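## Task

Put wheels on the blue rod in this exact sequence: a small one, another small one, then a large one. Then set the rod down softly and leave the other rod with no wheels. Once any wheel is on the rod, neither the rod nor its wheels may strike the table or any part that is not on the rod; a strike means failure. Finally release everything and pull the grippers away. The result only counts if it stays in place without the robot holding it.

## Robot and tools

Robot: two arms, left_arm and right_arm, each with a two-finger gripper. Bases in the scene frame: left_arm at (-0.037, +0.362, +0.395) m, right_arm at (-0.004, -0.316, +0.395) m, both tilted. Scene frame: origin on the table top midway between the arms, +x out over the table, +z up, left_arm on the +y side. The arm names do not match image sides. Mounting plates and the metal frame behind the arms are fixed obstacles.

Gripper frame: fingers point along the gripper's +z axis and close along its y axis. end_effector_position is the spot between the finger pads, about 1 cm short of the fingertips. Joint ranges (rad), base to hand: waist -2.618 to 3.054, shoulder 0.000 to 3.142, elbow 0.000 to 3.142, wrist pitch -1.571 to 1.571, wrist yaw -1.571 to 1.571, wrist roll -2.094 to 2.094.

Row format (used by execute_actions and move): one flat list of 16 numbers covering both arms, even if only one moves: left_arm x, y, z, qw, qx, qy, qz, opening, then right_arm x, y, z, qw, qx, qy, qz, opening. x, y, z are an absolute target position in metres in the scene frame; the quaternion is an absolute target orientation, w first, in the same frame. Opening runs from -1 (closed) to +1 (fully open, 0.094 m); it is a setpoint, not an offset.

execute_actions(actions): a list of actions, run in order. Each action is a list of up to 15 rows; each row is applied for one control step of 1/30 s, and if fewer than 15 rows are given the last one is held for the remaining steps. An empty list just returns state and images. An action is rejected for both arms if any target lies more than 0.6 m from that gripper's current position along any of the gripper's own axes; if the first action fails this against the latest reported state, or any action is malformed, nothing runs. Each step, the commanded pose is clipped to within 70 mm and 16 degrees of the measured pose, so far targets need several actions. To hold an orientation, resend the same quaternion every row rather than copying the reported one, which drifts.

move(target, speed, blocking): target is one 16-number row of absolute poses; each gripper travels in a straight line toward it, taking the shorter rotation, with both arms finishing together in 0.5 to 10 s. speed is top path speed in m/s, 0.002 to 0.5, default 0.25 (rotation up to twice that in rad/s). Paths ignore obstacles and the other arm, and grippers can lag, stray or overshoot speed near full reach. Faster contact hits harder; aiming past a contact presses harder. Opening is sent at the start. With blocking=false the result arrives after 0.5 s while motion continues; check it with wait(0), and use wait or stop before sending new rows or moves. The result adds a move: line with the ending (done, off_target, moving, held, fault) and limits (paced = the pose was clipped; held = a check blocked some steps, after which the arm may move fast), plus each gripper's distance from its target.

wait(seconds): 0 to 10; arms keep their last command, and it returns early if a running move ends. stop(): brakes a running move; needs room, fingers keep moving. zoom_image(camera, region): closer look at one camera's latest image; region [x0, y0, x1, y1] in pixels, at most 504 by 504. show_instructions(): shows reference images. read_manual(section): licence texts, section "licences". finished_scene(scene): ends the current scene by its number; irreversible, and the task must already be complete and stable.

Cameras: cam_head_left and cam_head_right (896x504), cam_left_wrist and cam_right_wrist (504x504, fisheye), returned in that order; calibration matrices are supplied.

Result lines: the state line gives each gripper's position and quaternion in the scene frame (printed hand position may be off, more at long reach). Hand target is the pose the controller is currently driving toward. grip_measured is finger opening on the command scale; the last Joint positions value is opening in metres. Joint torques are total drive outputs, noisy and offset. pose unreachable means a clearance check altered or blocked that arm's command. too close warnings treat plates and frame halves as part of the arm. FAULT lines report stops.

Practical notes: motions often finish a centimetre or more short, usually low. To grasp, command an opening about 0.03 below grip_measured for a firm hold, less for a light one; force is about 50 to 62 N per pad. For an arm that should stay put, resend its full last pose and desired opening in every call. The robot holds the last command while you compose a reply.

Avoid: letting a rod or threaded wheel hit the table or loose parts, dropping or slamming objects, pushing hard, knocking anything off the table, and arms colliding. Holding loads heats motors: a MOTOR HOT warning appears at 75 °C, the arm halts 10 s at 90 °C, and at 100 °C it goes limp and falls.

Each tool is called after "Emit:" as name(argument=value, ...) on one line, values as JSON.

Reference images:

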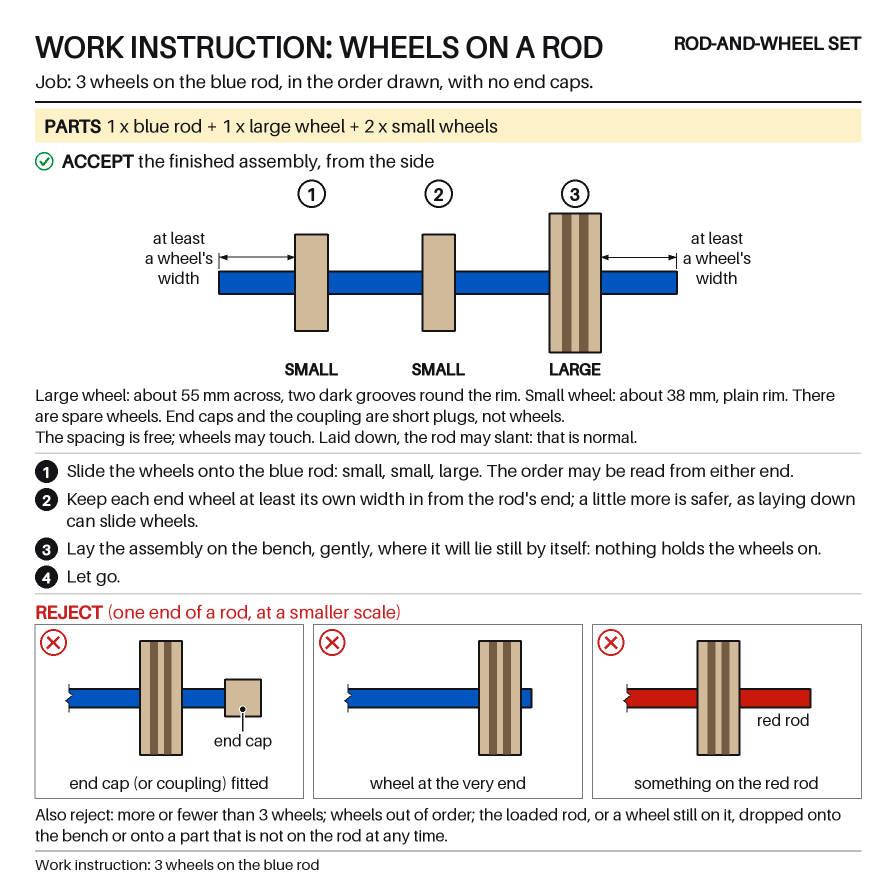

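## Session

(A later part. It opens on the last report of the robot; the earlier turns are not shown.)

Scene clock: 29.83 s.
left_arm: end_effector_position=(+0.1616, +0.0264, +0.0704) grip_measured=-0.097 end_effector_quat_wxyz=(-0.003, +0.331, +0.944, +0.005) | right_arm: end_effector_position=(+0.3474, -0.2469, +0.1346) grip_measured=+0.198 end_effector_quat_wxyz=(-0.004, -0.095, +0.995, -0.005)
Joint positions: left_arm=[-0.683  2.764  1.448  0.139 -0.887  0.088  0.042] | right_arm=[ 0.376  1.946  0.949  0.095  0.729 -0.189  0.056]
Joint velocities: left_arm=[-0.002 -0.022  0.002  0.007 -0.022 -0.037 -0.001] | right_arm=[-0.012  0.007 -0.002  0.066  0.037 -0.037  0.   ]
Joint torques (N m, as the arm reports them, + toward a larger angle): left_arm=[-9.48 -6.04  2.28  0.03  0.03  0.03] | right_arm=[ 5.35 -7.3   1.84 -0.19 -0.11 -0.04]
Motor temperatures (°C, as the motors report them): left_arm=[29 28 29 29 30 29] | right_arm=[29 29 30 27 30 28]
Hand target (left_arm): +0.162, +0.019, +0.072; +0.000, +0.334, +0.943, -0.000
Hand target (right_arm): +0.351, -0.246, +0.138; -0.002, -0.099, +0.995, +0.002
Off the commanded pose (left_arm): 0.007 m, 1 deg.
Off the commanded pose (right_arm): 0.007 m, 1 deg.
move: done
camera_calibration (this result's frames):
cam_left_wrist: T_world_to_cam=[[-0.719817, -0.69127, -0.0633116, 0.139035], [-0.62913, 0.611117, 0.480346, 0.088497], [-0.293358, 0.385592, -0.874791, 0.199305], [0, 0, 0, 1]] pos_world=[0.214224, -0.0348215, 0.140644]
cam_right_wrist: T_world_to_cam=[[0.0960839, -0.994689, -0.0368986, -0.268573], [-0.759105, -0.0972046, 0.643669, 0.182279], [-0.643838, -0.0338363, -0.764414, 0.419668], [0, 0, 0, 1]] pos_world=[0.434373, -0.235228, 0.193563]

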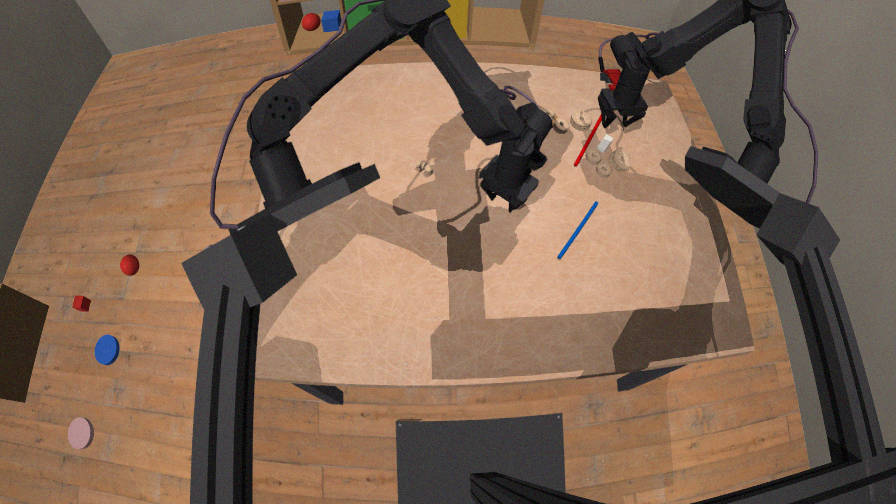

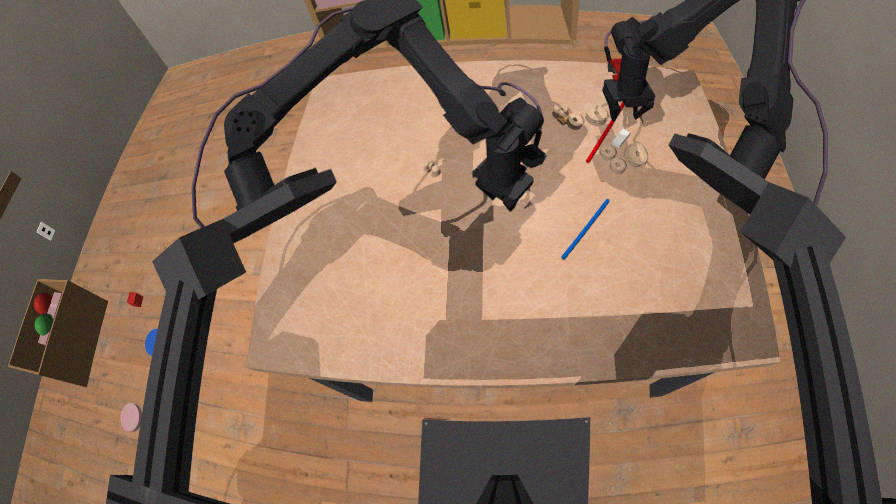

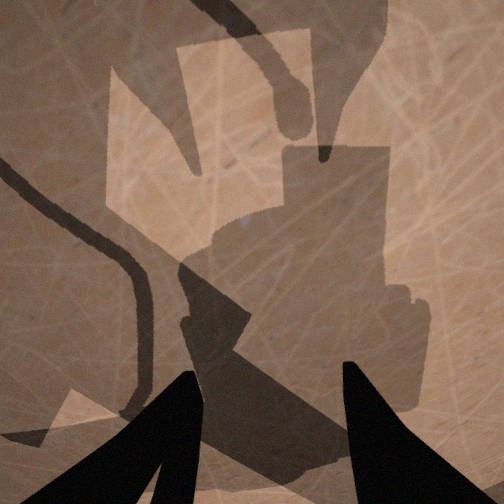

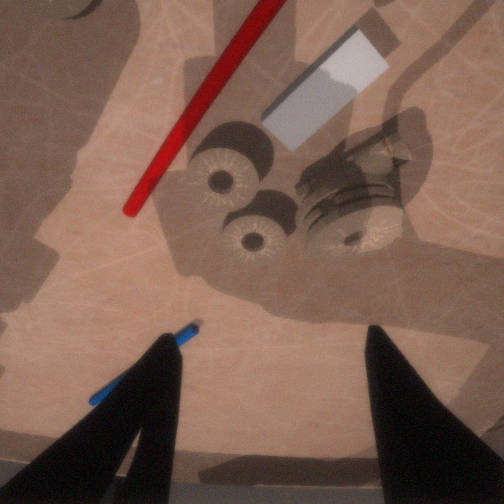

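Emit:
execute_actions(actions=[])

Scene clock: 29.90 s.
left_arm: end_effector_position=(+0.1616, +0.0264, +0.0704) grip_measured=-0.097 end_effector_quat_wxyz=(-0.003, +0.331, +0.944, +0.005) | right_arm: end_effector_position=(+0.3473, -0.2469, +0.1346) grip_measured=+0.198 end_effector_quat_wxyz=(-0.004, -0.096, +0.995, -0.005)
Joint positions: left_arm=[-0.683  2.764  1.448  0.138 -0.887  0.088  0.042] | right_arm=[ 0.376  1.946  0.949  0.094  0.729 -0.189  0.056]
Joint velocities: left_arm=[-0.002 -0.012 -0.012 -0.007  0.066 -0.007  0.001] | right_arm=[-0.002 -0.007 -0.007  0.007  0.022 -0.051  0.   ]
Joint torques (N m, as the arm reports them, + toward a larger angle): left_arm=[-9.49 -6.03  2.32 -0.03  0.04  0.04] | right_arm=[ 5.26 -7.29  1.65 -0.2  -0.15 -0.03]
Motor temperatures (°C, as the motors report them): left_arm=[29 28 29 29 30 29] | right_arm=[29 29 30 27 30 28]
Hand target (left_arm): +0.162, +0.019, +0.072; +0.000, +0.334, +0.943, -0.000
Hand target (right_arm): +0.351, -0.246, +0.138; -0.002, -0.099, +0.995, +0.001
Off the commanded pose (left_arm): 0.007 m, 1 deg.
Off the commanded pose (right_arm): 0.007 m, 1 deg.
camera_calibration (this result's frames):
cam_left_wrist: T_world_to_cam=[[-0.720033, -0.691051, -0.0632566, 0.139045], [-0.628852, 0.611238, 0.480555, 0.0883738], [-0.293423, 0.385795, -0.87468, 0.199271], [0, 0, 0, 1]] pos_world=[0.214162, -0.0348076, 0.140625]
cam_right_wrist: T_world_to_cam=[[0.0970814, -0.994591, -0.036934, -0.268883], [-0.758816, -0.0979784, 0.643893, 0.181898], [-0.644029, -0.0344839, -0.764224, 0.4195], [0, 0, 0, 1]] pos_world=[0.4343, -0.235141, 0.193538]

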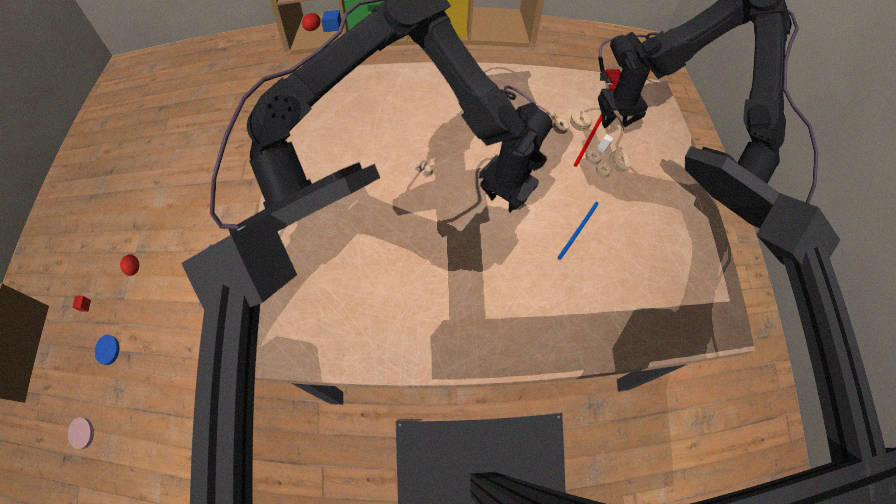

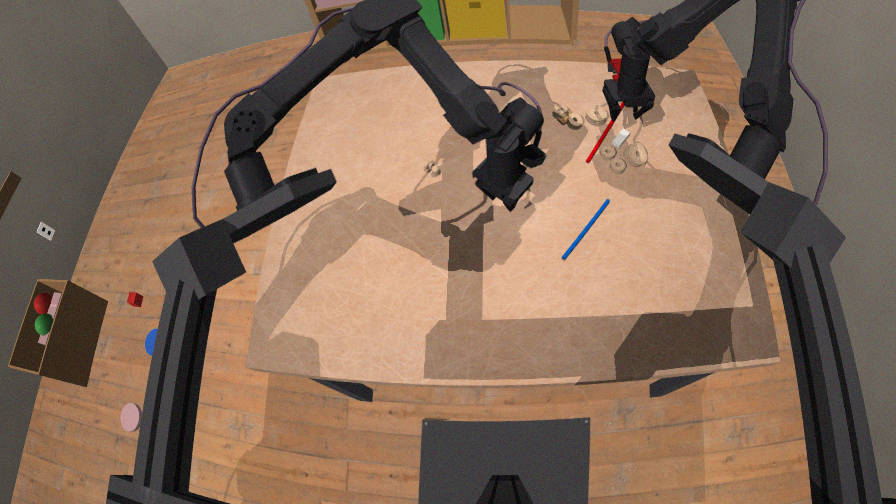

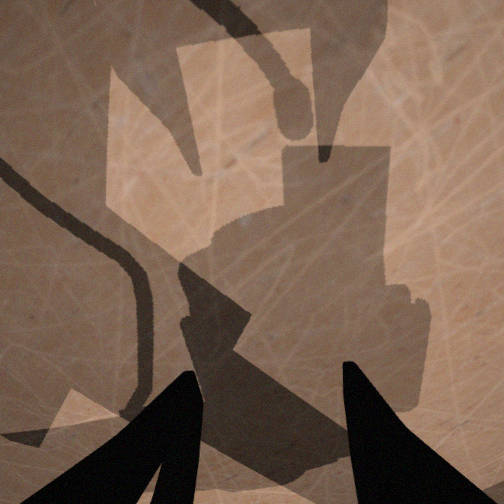

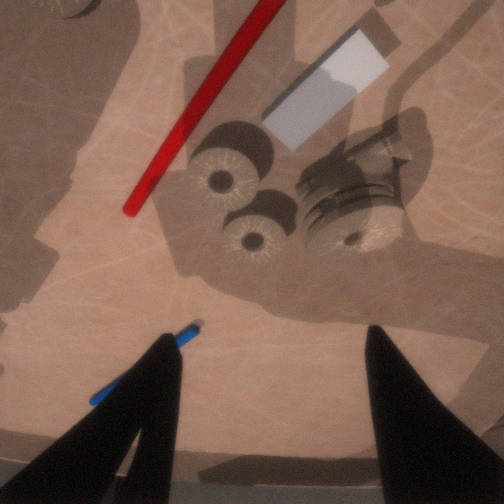

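Emit:
move(target=[0.15,0.2,0.2,0,0.334,0.943,0,-0.1, 0.172,-0.176,0.05,0,0.334,0.943,0,0.2], speed=0.25)

Scene clock: 32.73 s.
left_arm: end_effector_position=(+0.1567, +0.1999, +0.1929) grip_measured=-0.097 end_effector_quat_wxyz=(-0.002, +0.327, +0.945, +0.003) | right_arm: end_effector_position=(+0.1789, -0.1793, +0.0527) grip_measured=+0.198 end_effector_quat_wxyz=(+0.002, +0.332, +0.943, -0.001)
Joint positions: left_arm=[-0.694  1.974  0.557  0.231 -0.887  0.065  0.042] | right_arm=[0.359 2.608 0.733 0.998 0.71  0.653 0.056]
Joint velocities: left_arm=[ 0.002 -0.002 -0.017 -0.007 -0.022  0.007 -0.001] | right_arm=[ 0.002 -0.002 -0.002 -0.022 -0.022  0.007 -0.001]
Joint torques (N m, as the arm reports them, + toward a larger angle): left_arm=[-6.65 -5.86 -1.34  0.   -0.04 -0.08] | right_arm=[ 4.88 -3.27 -3.45  0.17 -0.02  0.07]
Motor temperatures (°C, as the motors report them): left_arm=[29 28 29 29 30 29] | right_arm=[29 29 30 27 30 28]
Hand target (left_arm): +0.153, +0.201, +0.198; +0.000, +0.334, +0.943, -0.000
Hand target (right_arm): +0.173, -0.179, +0.053; -0.000, +0.334, +0.943, -0.000
Off the commanded pose (left_arm): 0.010 m, 1 deg.
Off the commanded pose (right_arm): 0.008 m, 0 deg.
move: done
camera_calibration (this result's frames):
cam_left_wrist: T_world_to_cam=[[-0.713979, -0.697594, -0.0599649, 0.262852], [-0.634117, 0.607939, 0.477813, -0.0775993], [-0.296865, 0.379174, -0.876412, 0.240286], [0, 0, 0, 1]] pos_world=[0.209796, 0.13943, 0.26343]
cam_right_wrist: T_world_to_cam=[[-0.696458, -0.716007, -0.0477576, 0.00420824], [-0.575435, 0.517482, 0.633314, 0.191571], [-0.428743, 0.468558, -0.77242, 0.302921], [0, 0, 0, 1]] pos_world=[0.243043, -0.238057, 0.112859]

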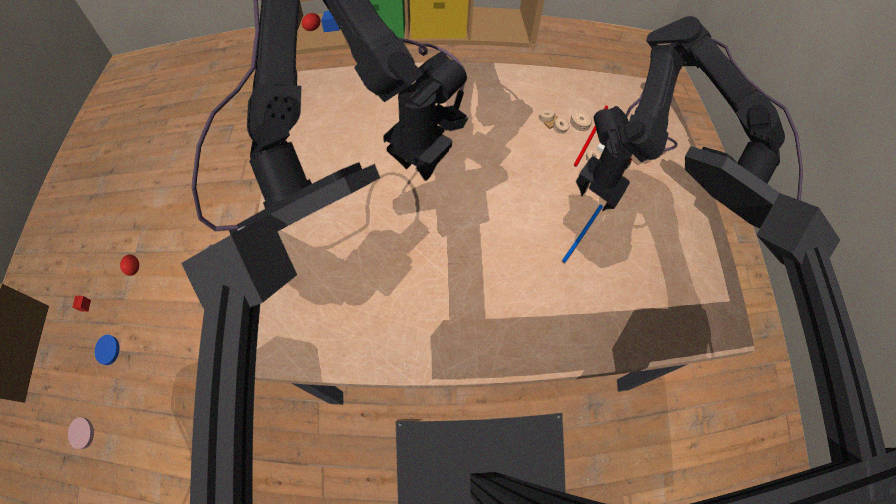

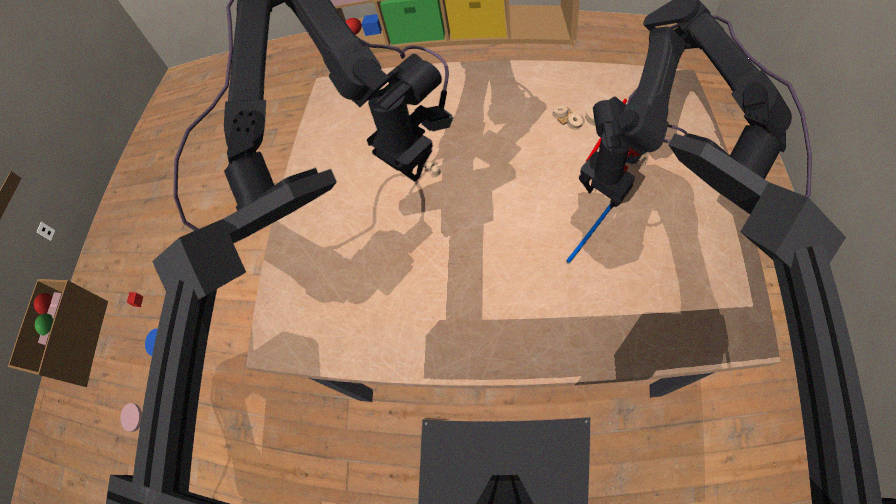

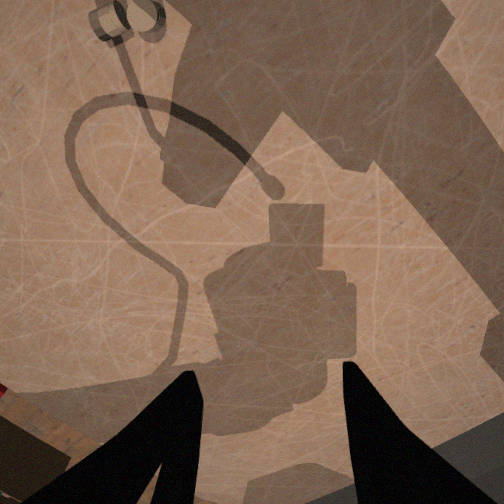

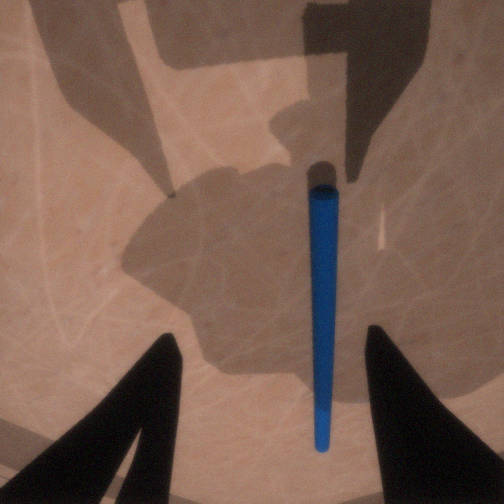

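Emit:
move(target=[0.15,0.2,0.2,0,0.334,0.943,0,-0.1, 0.151,-0.181,0.035,0,0.334,0.943,0,0.2], speed=0.08)

Emit:
move(target=[0.15,0.2,0.2,0,0.334,0.943,0,-0.1, 0.151,-0.181,0.009,0,0.334,0.943,0,0.2], speed=0.05)

Emit:
move(target=[0.15,0.2,0.2,0,0.334,0.943,0,-0.1, 0.151,-0.181,0.009,0,0.334,0.943,0,-0.87], speed=0.05)

Scene clock: 33.90 s.
left_arm: end_effector_position=(+0.1557, +0.1977, +0.1950) grip_measured=-0.097 end_effector_quat_wxyz=(-0.000, +0.325, +0.946, +0.001) | right_arm: end_effector_position=(+0.1502, -0.1834, +0.0377) grip_measured=+0.198 end_effector_quat_wxyz=(-0.005, +0.332, +0.943, -0.004)
Joint positions: left_arm=[-0.705  1.974  0.557  0.226 -0.888  0.051  0.042] | right_arm=[0.309 2.723 0.733 1.125 0.679 0.615 0.056]
Joint velocities: left_arm=[-0.002 -0.012  0.012 -0.066 -0.007 -0.037  0.002] | right_arm=[-0.007  0.002 -0.012  0.022 -0.037 -0.051  0.001]
Joint torques (N m, as the arm reports them, + toward a larger angle): left_arm=[-6.6  -5.53 -1.53 -0.02 -0.06 -0.09] | right_arm=[ 4.9  -2.68 -2.54  0.1  -0.03 -0.06]
Motor temperatures (°C, as the motors report them): left_arm=[29 28 29 29 30 29] | right_arm=[29 29 30 27 30 28]
Hand target (left_arm): +0.150, +0.200, +0.200; +0.000, +0.334, +0.943, +0.000
Hand target (right_arm): +0.151, -0.181, +0.035; -0.000, +0.334, +0.943, +0.000
Off the commanded pose (left_arm): 0.008 m, 1 deg.
Off the commanded pose (right_arm): 0.004 m, 1 deg.
move: done
camera_calibration (this result's frames):
cam_left_wrist: T_world_to_cam=[[-0.710808, -0.701047, -0.0573122, 0.260474], [-0.637604, 0.607784, 0.473349, -0.0763891], [-0.297007, 0.373003, -0.879008, 0.244365], [0, 0, 0, 1]] pos_world=[0.209019, 0.137884, 0.265886]
cam_right_wrist: T_world_to_cam=[[-0.696973, -0.716181, -0.0362454, -0.0198285], [-0.56558, 0.517932, 0.641767, 0.184969], [-0.440848, 0.467794, -0.766043, 0.282384], [0, 0, 0, 1]] pos_world=[0.215284, -0.2421, 0.0968929]

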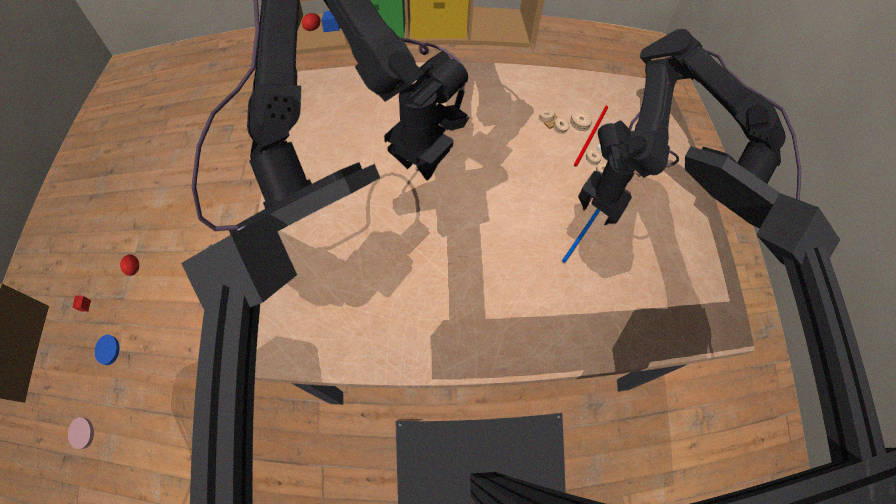

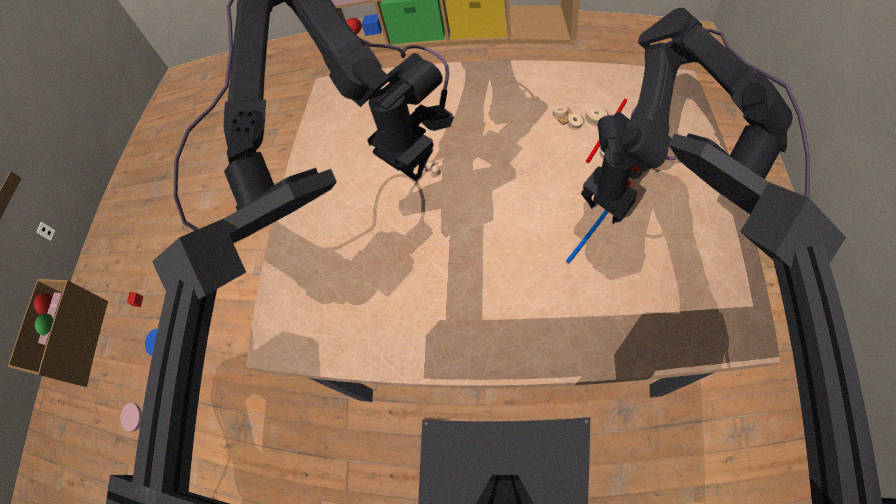

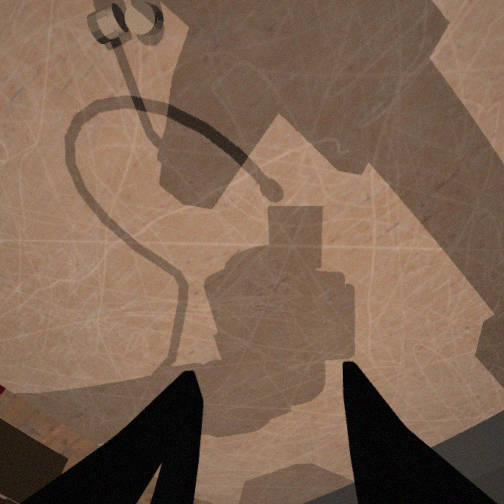

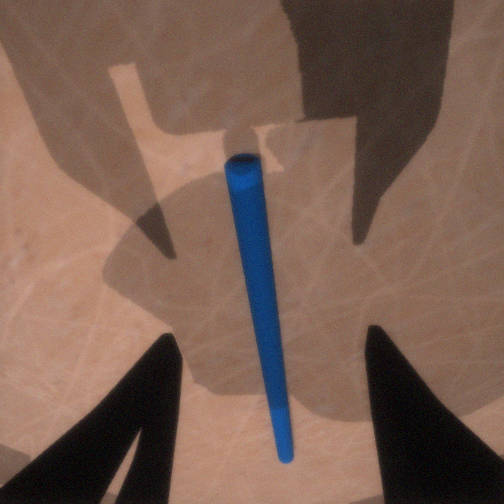

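Scene clock: 34.70 s.
left_arm: end_effector_position=(+0.1557, +0.1978, +0.1950) grip_measured=-0.097 end_effector_quat_wxyz=(-0.000, +0.325, +0.946, +0.001) | right_arm: end_effector_position=(+0.1514, -0.1834, +0.0146) grip_measured=+0.198 end_effector_quat_wxyz=(-0.003, +0.333, +0.943, -0.004)
Joint positions: left_arm=[-0.705  1.974  0.557  0.226 -0.888  0.05   0.042] | right_arm=[0.258 2.781 0.812 1.138 0.648 0.566 0.056]
Joint velocities: left_arm=[-0.012 -0.017  0.002 -0.022  0.022 -0.022 -0.001] | right_arm=[-0.007 -0.012 -0.002 -0.066 -0.095 -0.022 -0.   ]
Joint torques (N m, as the arm reports them, + toward a larger angle): left_arm=[-6.6  -5.52 -1.49  0.05 -0.07 -0.06] | right_arm=[ 4.39 -1.99 -1.51  0.15 -0.15 -0.03]
Motor temperatures (°C, as the motors report them): left_arm=[29 28 29 29 30 29] | right_arm=[29 29 30 27 30 28]
Hand target (left_arm): +0.150, +0.200, +0.200; +0.000, +0.334, +0.943, +0.000
Hand target (right_arm): +0.151, -0.180, +0.009; -0.000, +0.334, +0.943, +0.000
Off the commanded pose (left_arm): 0.008 m, 1 deg.
Off the commanded pose (right_arm): 0.006 m, 1 deg.
move: done
camera_calibration (this result's frames):
cam_left_wrist: T_world_to_cam=[[-0.710759, -0.7011, -0.057269, 0.260456], [-0.637563, 0.607664, 0.473559, -0.0764735], [-0.297212, 0.373099, -0.878898, 0.244324], [0, 0, 0, 1]] pos_world=[0.208981, 0.137919, 0.265867]
cam_right_wrist: T_world_to_cam=[[-0.698185, -0.715, -0.0362366, -0.0194805], [-0.566485, 0.520796, 0.638645, 0.201184], [-0.437759, 0.466419, -0.768648, 0.26453], [0, 0, 0, 1]] pos_world=[0.216167, -0.242086, 0.0741389]

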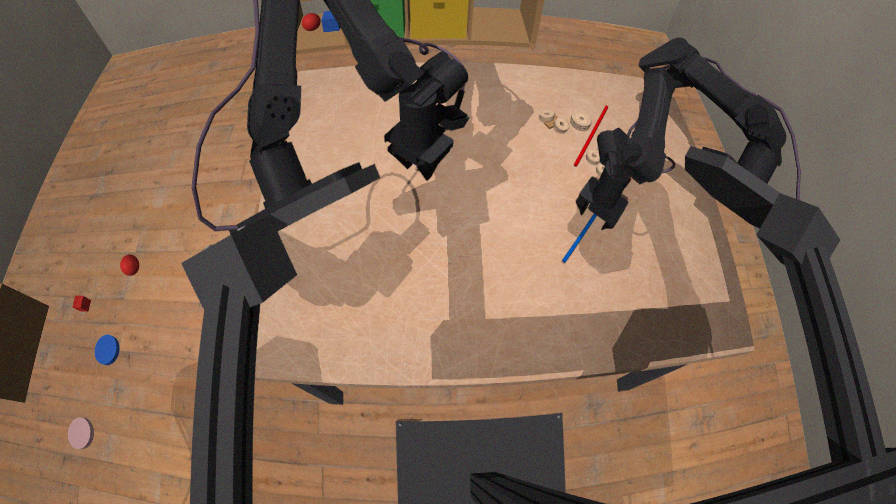

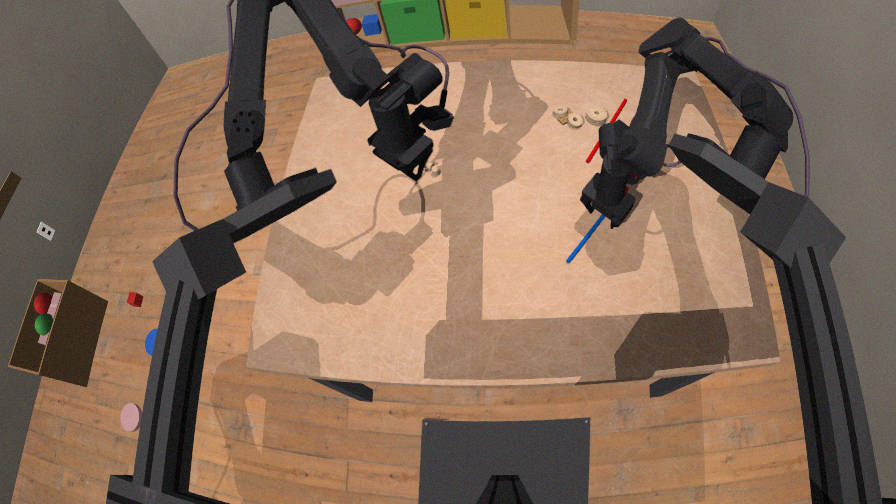

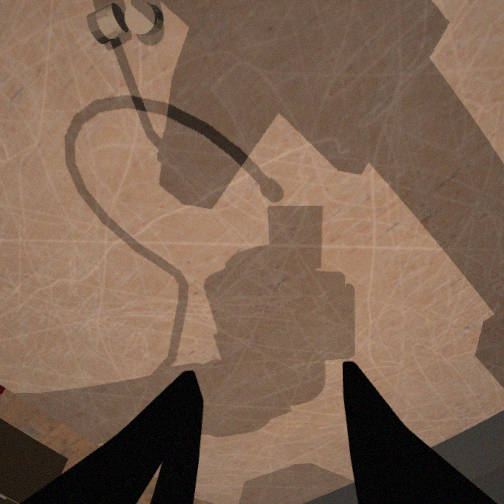

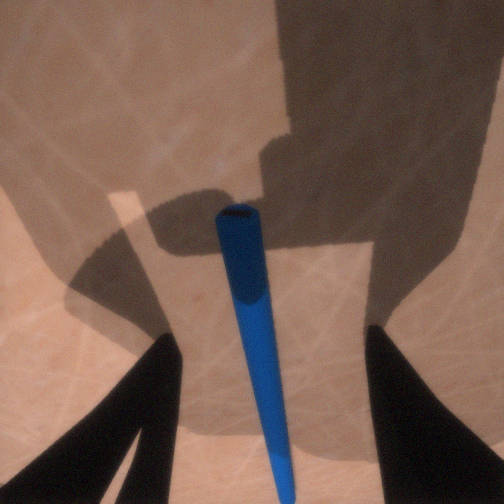

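Scene clock: 35.40 s.
left_arm: end_effector_position=(+0.1557, +0.1978, +0.1950) grip_measured=-0.097 end_effector_quat_wxyz=(-0.000, +0.325, +0.946, +0.001) | right_arm: end_effector_position=(+0.1515, -0.1830, +0.0144) grip_measured=-0.840 end_effector_quat_wxyz=(-0.003, +0.333, +0.943, -0.002)
Joint positions: left_arm=[-0.705  1.974  0.557  0.226 -0.888  0.05   0.042] | right_arm=[0.257 2.781 0.812 1.139 0.643 0.564 0.008]
Joint velocities: left_arm=[ 0.002 -0.022 -0.002 -0.022 -0.007 -0.051 -0.001] | right_arm=[-0.022  0.002  0.007  0.007  0.007  0.051 -0.001]
Joint torques (N m, as the arm reports them, + toward a larger angle): left_arm=[-6.59 -5.51 -1.55  0.02 -0.07 -0.07] | right_arm=[ 4.24 -1.99 -1.8   0.15 -0.07 -0.06]
Motor temperatures (°C, as the motors report them): left_arm=[29 28 29 29 30 29] | right_arm=[29 29 30 27 30 28]
Hand target (left_arm): +0.150, +0.200, +0.200; +0.000, +0.334, +0.943, +0.000
Hand target (right_arm): +0.151, -0.181, +0.009; -0.000, +0.334, +0.943, -0.000
Off the commanded pose (left_arm): 0.008 m, 1 deg.
Off the commanded pose (right_arm): 0.006 m, 0 deg.
move: done
camera_calibration (this result's frames):
cam_left_wrist: T_world_to_cam=[[-0.710759, -0.7011, -0.057269, 0.260456], [-0.637563, 0.607664, 0.473559, -0.0764735], [-0.297212, 0.373099, -0.878898, 0.244324], [0, 0, 0, 1]] pos_world=[0.208981, 0.137919, 0.265867]
cam_right_wrist: T_world_to_cam=[[-0.697086, -0.715892, -0.0396107, -0.0193344], [-0.567631, 0.517281, 0.640481, 0.200632], [-0.438026, 0.468955, -0.766952, 0.264691], [0, 0, 0, 1]] pos_world=[0.216348, -0.241753, 0.0737385]

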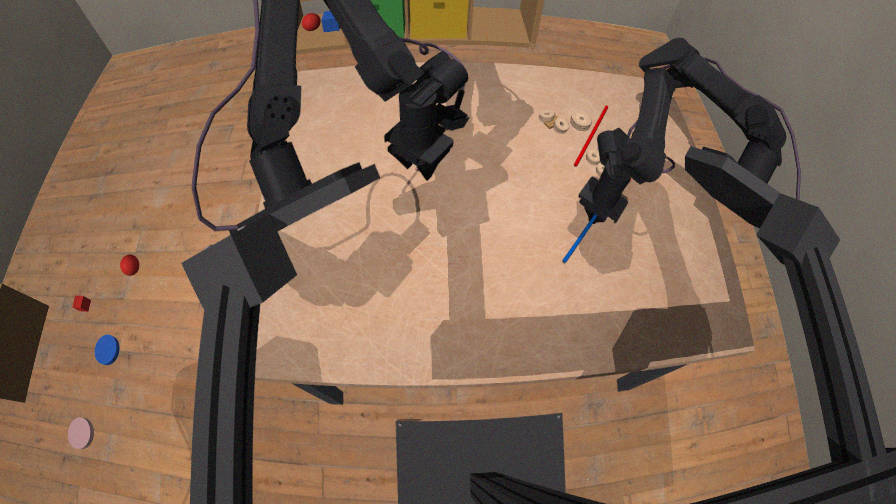

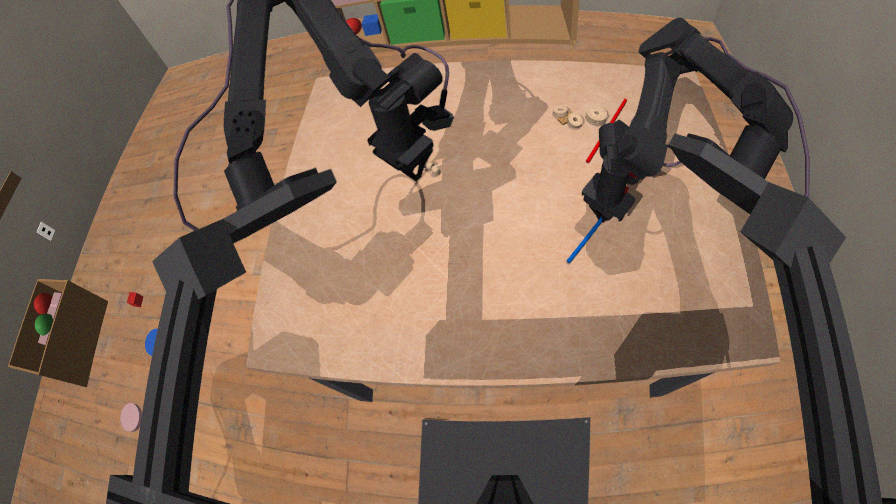

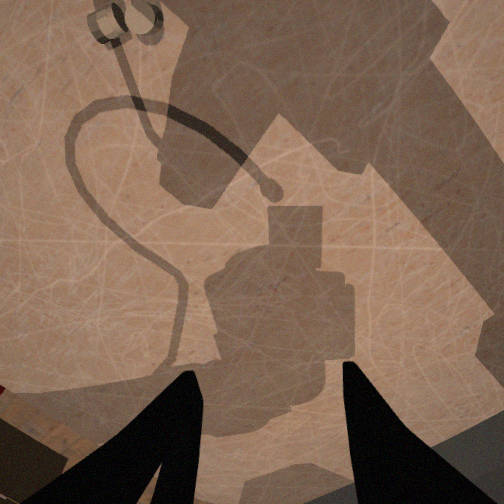

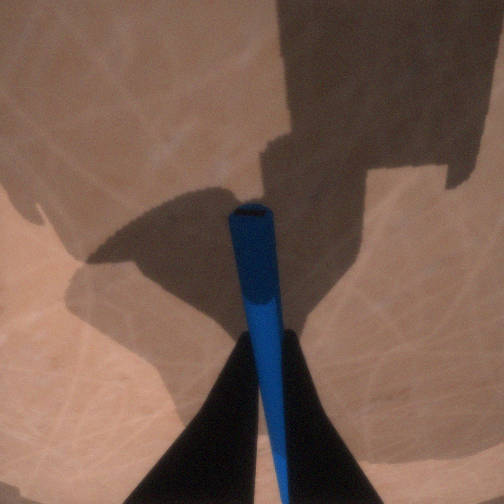

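Emit:
move(target=[0.15,0.2,0.2,0,0.334,0.943,0,-0.1, 0.16,-0.17,0.08,0,0.334,0.943,0,-0.88], speed=0.1)

Emit:
move(target=[0.19,0.12,0.15,0.707,0.707,0,0,0.2, 0.31,-0.04,0.16,0,0,1,0,-0.88], speed=0.15)

Scene clock: 36.80 s.
left_arm: end_effector_position=(+0.1557, +0.1978, +0.1950) grip_measured=-0.097 end_effector_quat_wxyz=(-0.000, +0.325, +0.946, +0.001) | right_arm: end_effector_position=(+0.1631, -0.1700, +0.0730) grip_measured=-0.840 end_effector_quat_wxyz=(+0.004, +0.342, +0.940, +0.004)
Joint positions: left_arm=[-0.705  1.974  0.557  0.226 -0.888  0.05   0.042] | right_arm=[0.433 2.619 0.673 1.025 0.75  0.745 0.008]
Joint velocities: left_arm=[-0.017 -0.012  0.002 -0.022 -0.081 -0.007  0.   ] | right_arm=[-0.017  0.007 -0.007 -0.139  0.081  0.022  0.001]
Joint torques (N m, as the arm reports them, + toward a larger angle): left_arm=[-6.56 -5.5  -1.5   0.02 -0.06 -0.06] | right_arm=[ 6.09 -4.95 -4.14 -0.23  0.16  0.04]
Motor temperatures (°C, as the motors report them): left_arm=[29 28 29 29 30 29] | right_arm=[29 29 30 27 30 28]
Hand target (left_arm): +0.150, +0.200, +0.200; +0.000, +0.334, +0.943, +0.000
Hand target (right_arm): +0.160, -0.172, +0.079; +0.001, +0.333, +0.943, -0.001
Off the commanded pose (left_arm): 0.008 m, 1 deg.
Off the commanded pose (right_arm): 0.008 m, 1 deg.
move: done
camera_calibration (this result's frames):
cam_left_wrist: T_world_to_cam=[[-0.710759, -0.7011, -0.057269, 0.260456], [-0.637563, 0.607664, 0.473559, -0.0764735], [-0.297212, 0.373099, -0.878898, 0.244324], [0, 0, 0, 1]] pos_world=[0.208981, 0.137919, 0.265867]
cam_right_wrist: T_world_to_cam=[[-0.709921, -0.702017, -0.0564329, 0.00601721], [-0.568682, 0.524124, 0.633951, 0.164827], [-0.415467, 0.482148, -0.771311, 0.307557], [0, 0, 0, 1]] pos_world=[0.225786, -0.230454, 0.13307]

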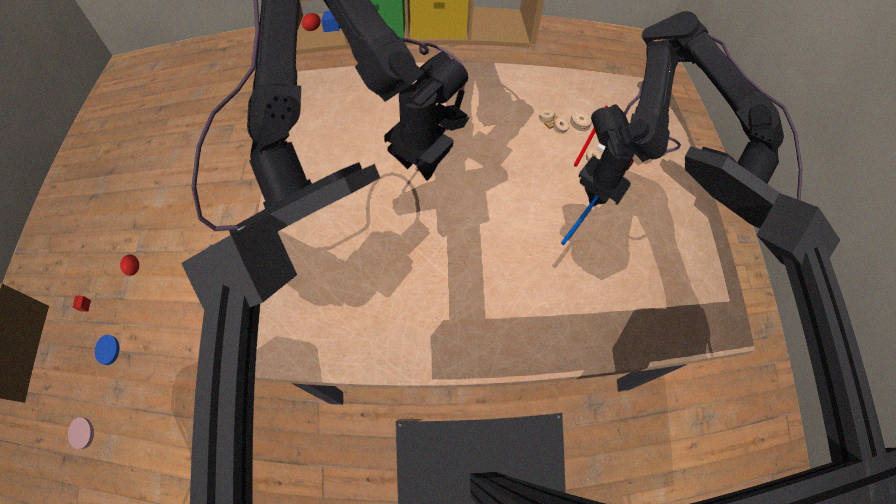

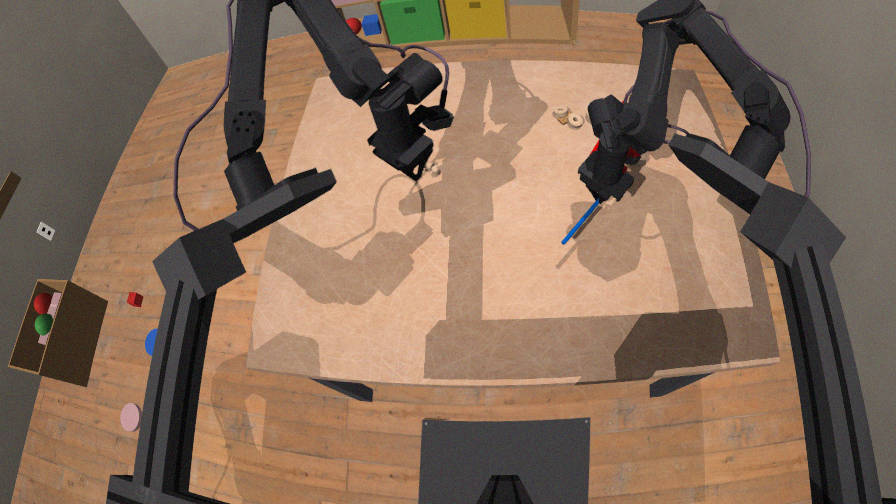

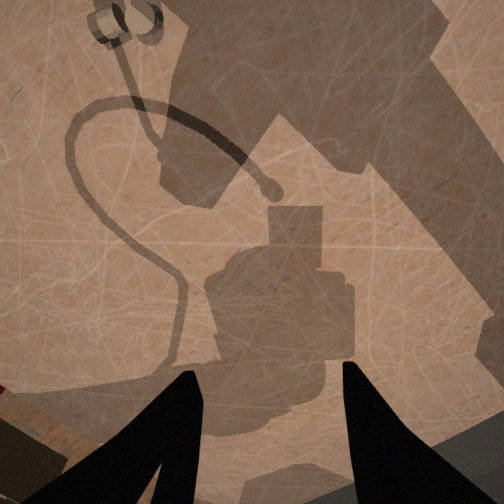

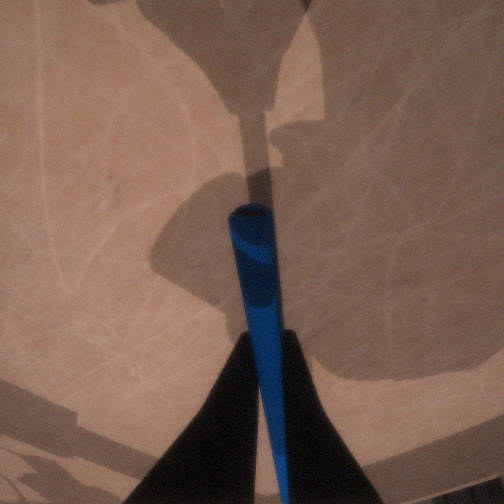

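Scene clock: 46.57 s.
left_arm: end_effector_position=(+0.1945, +0.1202, +0.1479) grip_measured=+0.197 end_effector_quat_wxyz=(+0.805, +0.537, +0.215, -0.129) | right_arm: end_effector_position=(+0.3088, -0.0487, +0.1501) grip_measured=-0.839 end_effector_quat_wxyz=(-0.006, +0.015, +1.000, -0.003)
Joint positions: left_arm=[0.116 2.856 1.129 1.567 1.539 2.089 0.056] | right_arm=[ 0.765  2.503  1.416 -0.194  0.906  0.541  0.008]
Joint velocities: left_arm=[-0.002 -0.007  0.007  0.007  0.022 -0.081 -0.   ] | right_arm=[ 0.012  0.002  0.002  0.022  0.022 -0.022  0.001]
Joint torques (N m, as the arm reports them, + toward a larger angle): left_arm=[-4.03 -2.93 -1.72  0.8   0.55  0.  ] | right_arm=[10.01 -5.62  3.56 -0.27  0.14 -0.03]
Motor temperatures (°C, as the motors report them): left_arm=[29 28 29 29 30 29] | right_arm=[30 29 30 27 30 28]
Hand target (left_arm): +0.188, +0.119, +0.149; +0.811, +0.530, +0.208, -0.137
Hand target (right_arm): +0.308, -0.039, +0.158; +0.002, -0.001, +1.000, -0.001
Off the commanded pose (left_arm): 0.005 m, 37 deg; orientation clipped at the last step of the last action.
Off the commanded pose (right_arm): 0.013 m, 2 deg.
joint sent to its limit (left arm) — the command would take joint 4 (wrist pitch) past its upper limit, joint 5 (wrist yaw) past its upper limit and joint 6 (wrist roll) past its upper limit, so those joints were sent only as far as their limits.
move: off_target (left_arm, right_arm); limits=paced
camera_calibration (this result's frames):
cam_left_wrist: T_world_to_cam=[[-0.308788, -0.435002, -0.845827, 0.237434], [0.707528, 0.489267, -0.509924, -0.0842462], [0.635653, -0.755904, 0.156696, 0.0445303], [0, 0, 0, 1]] pos_world=[0.104617, 0.178164, 0.150891]
cam_right_wrist: T_world_to_cam=[[-0.123701, -0.991509, -0.0401057, 0.00144331], [-0.760672, 0.0687923, 0.645481, 0.170552], [-0.637241, 0.110354, -0.762723, 0.418161], [0, 0, 0, 1]] pos_world=[0.396382, -0.0564473, 0.208911]

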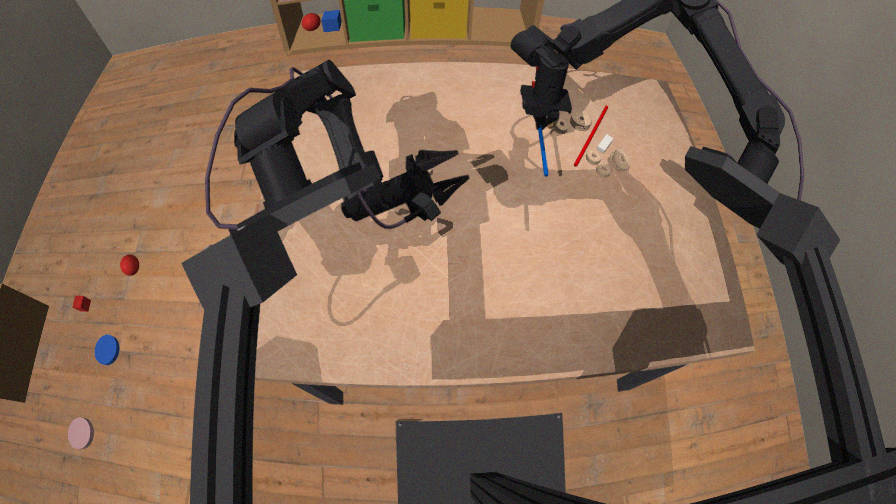

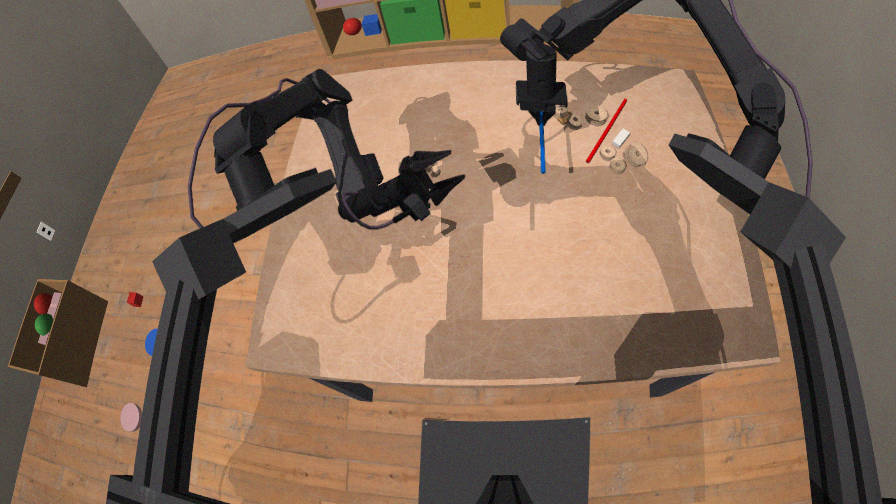

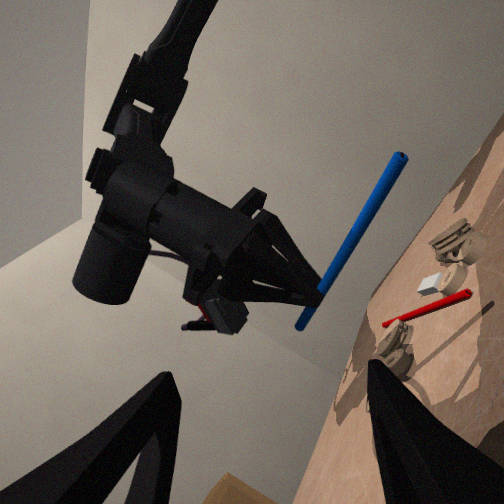

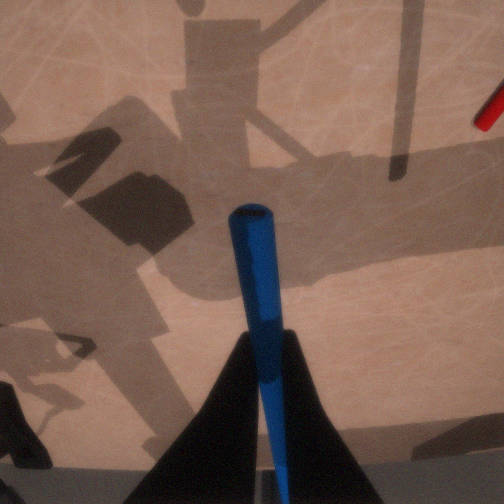

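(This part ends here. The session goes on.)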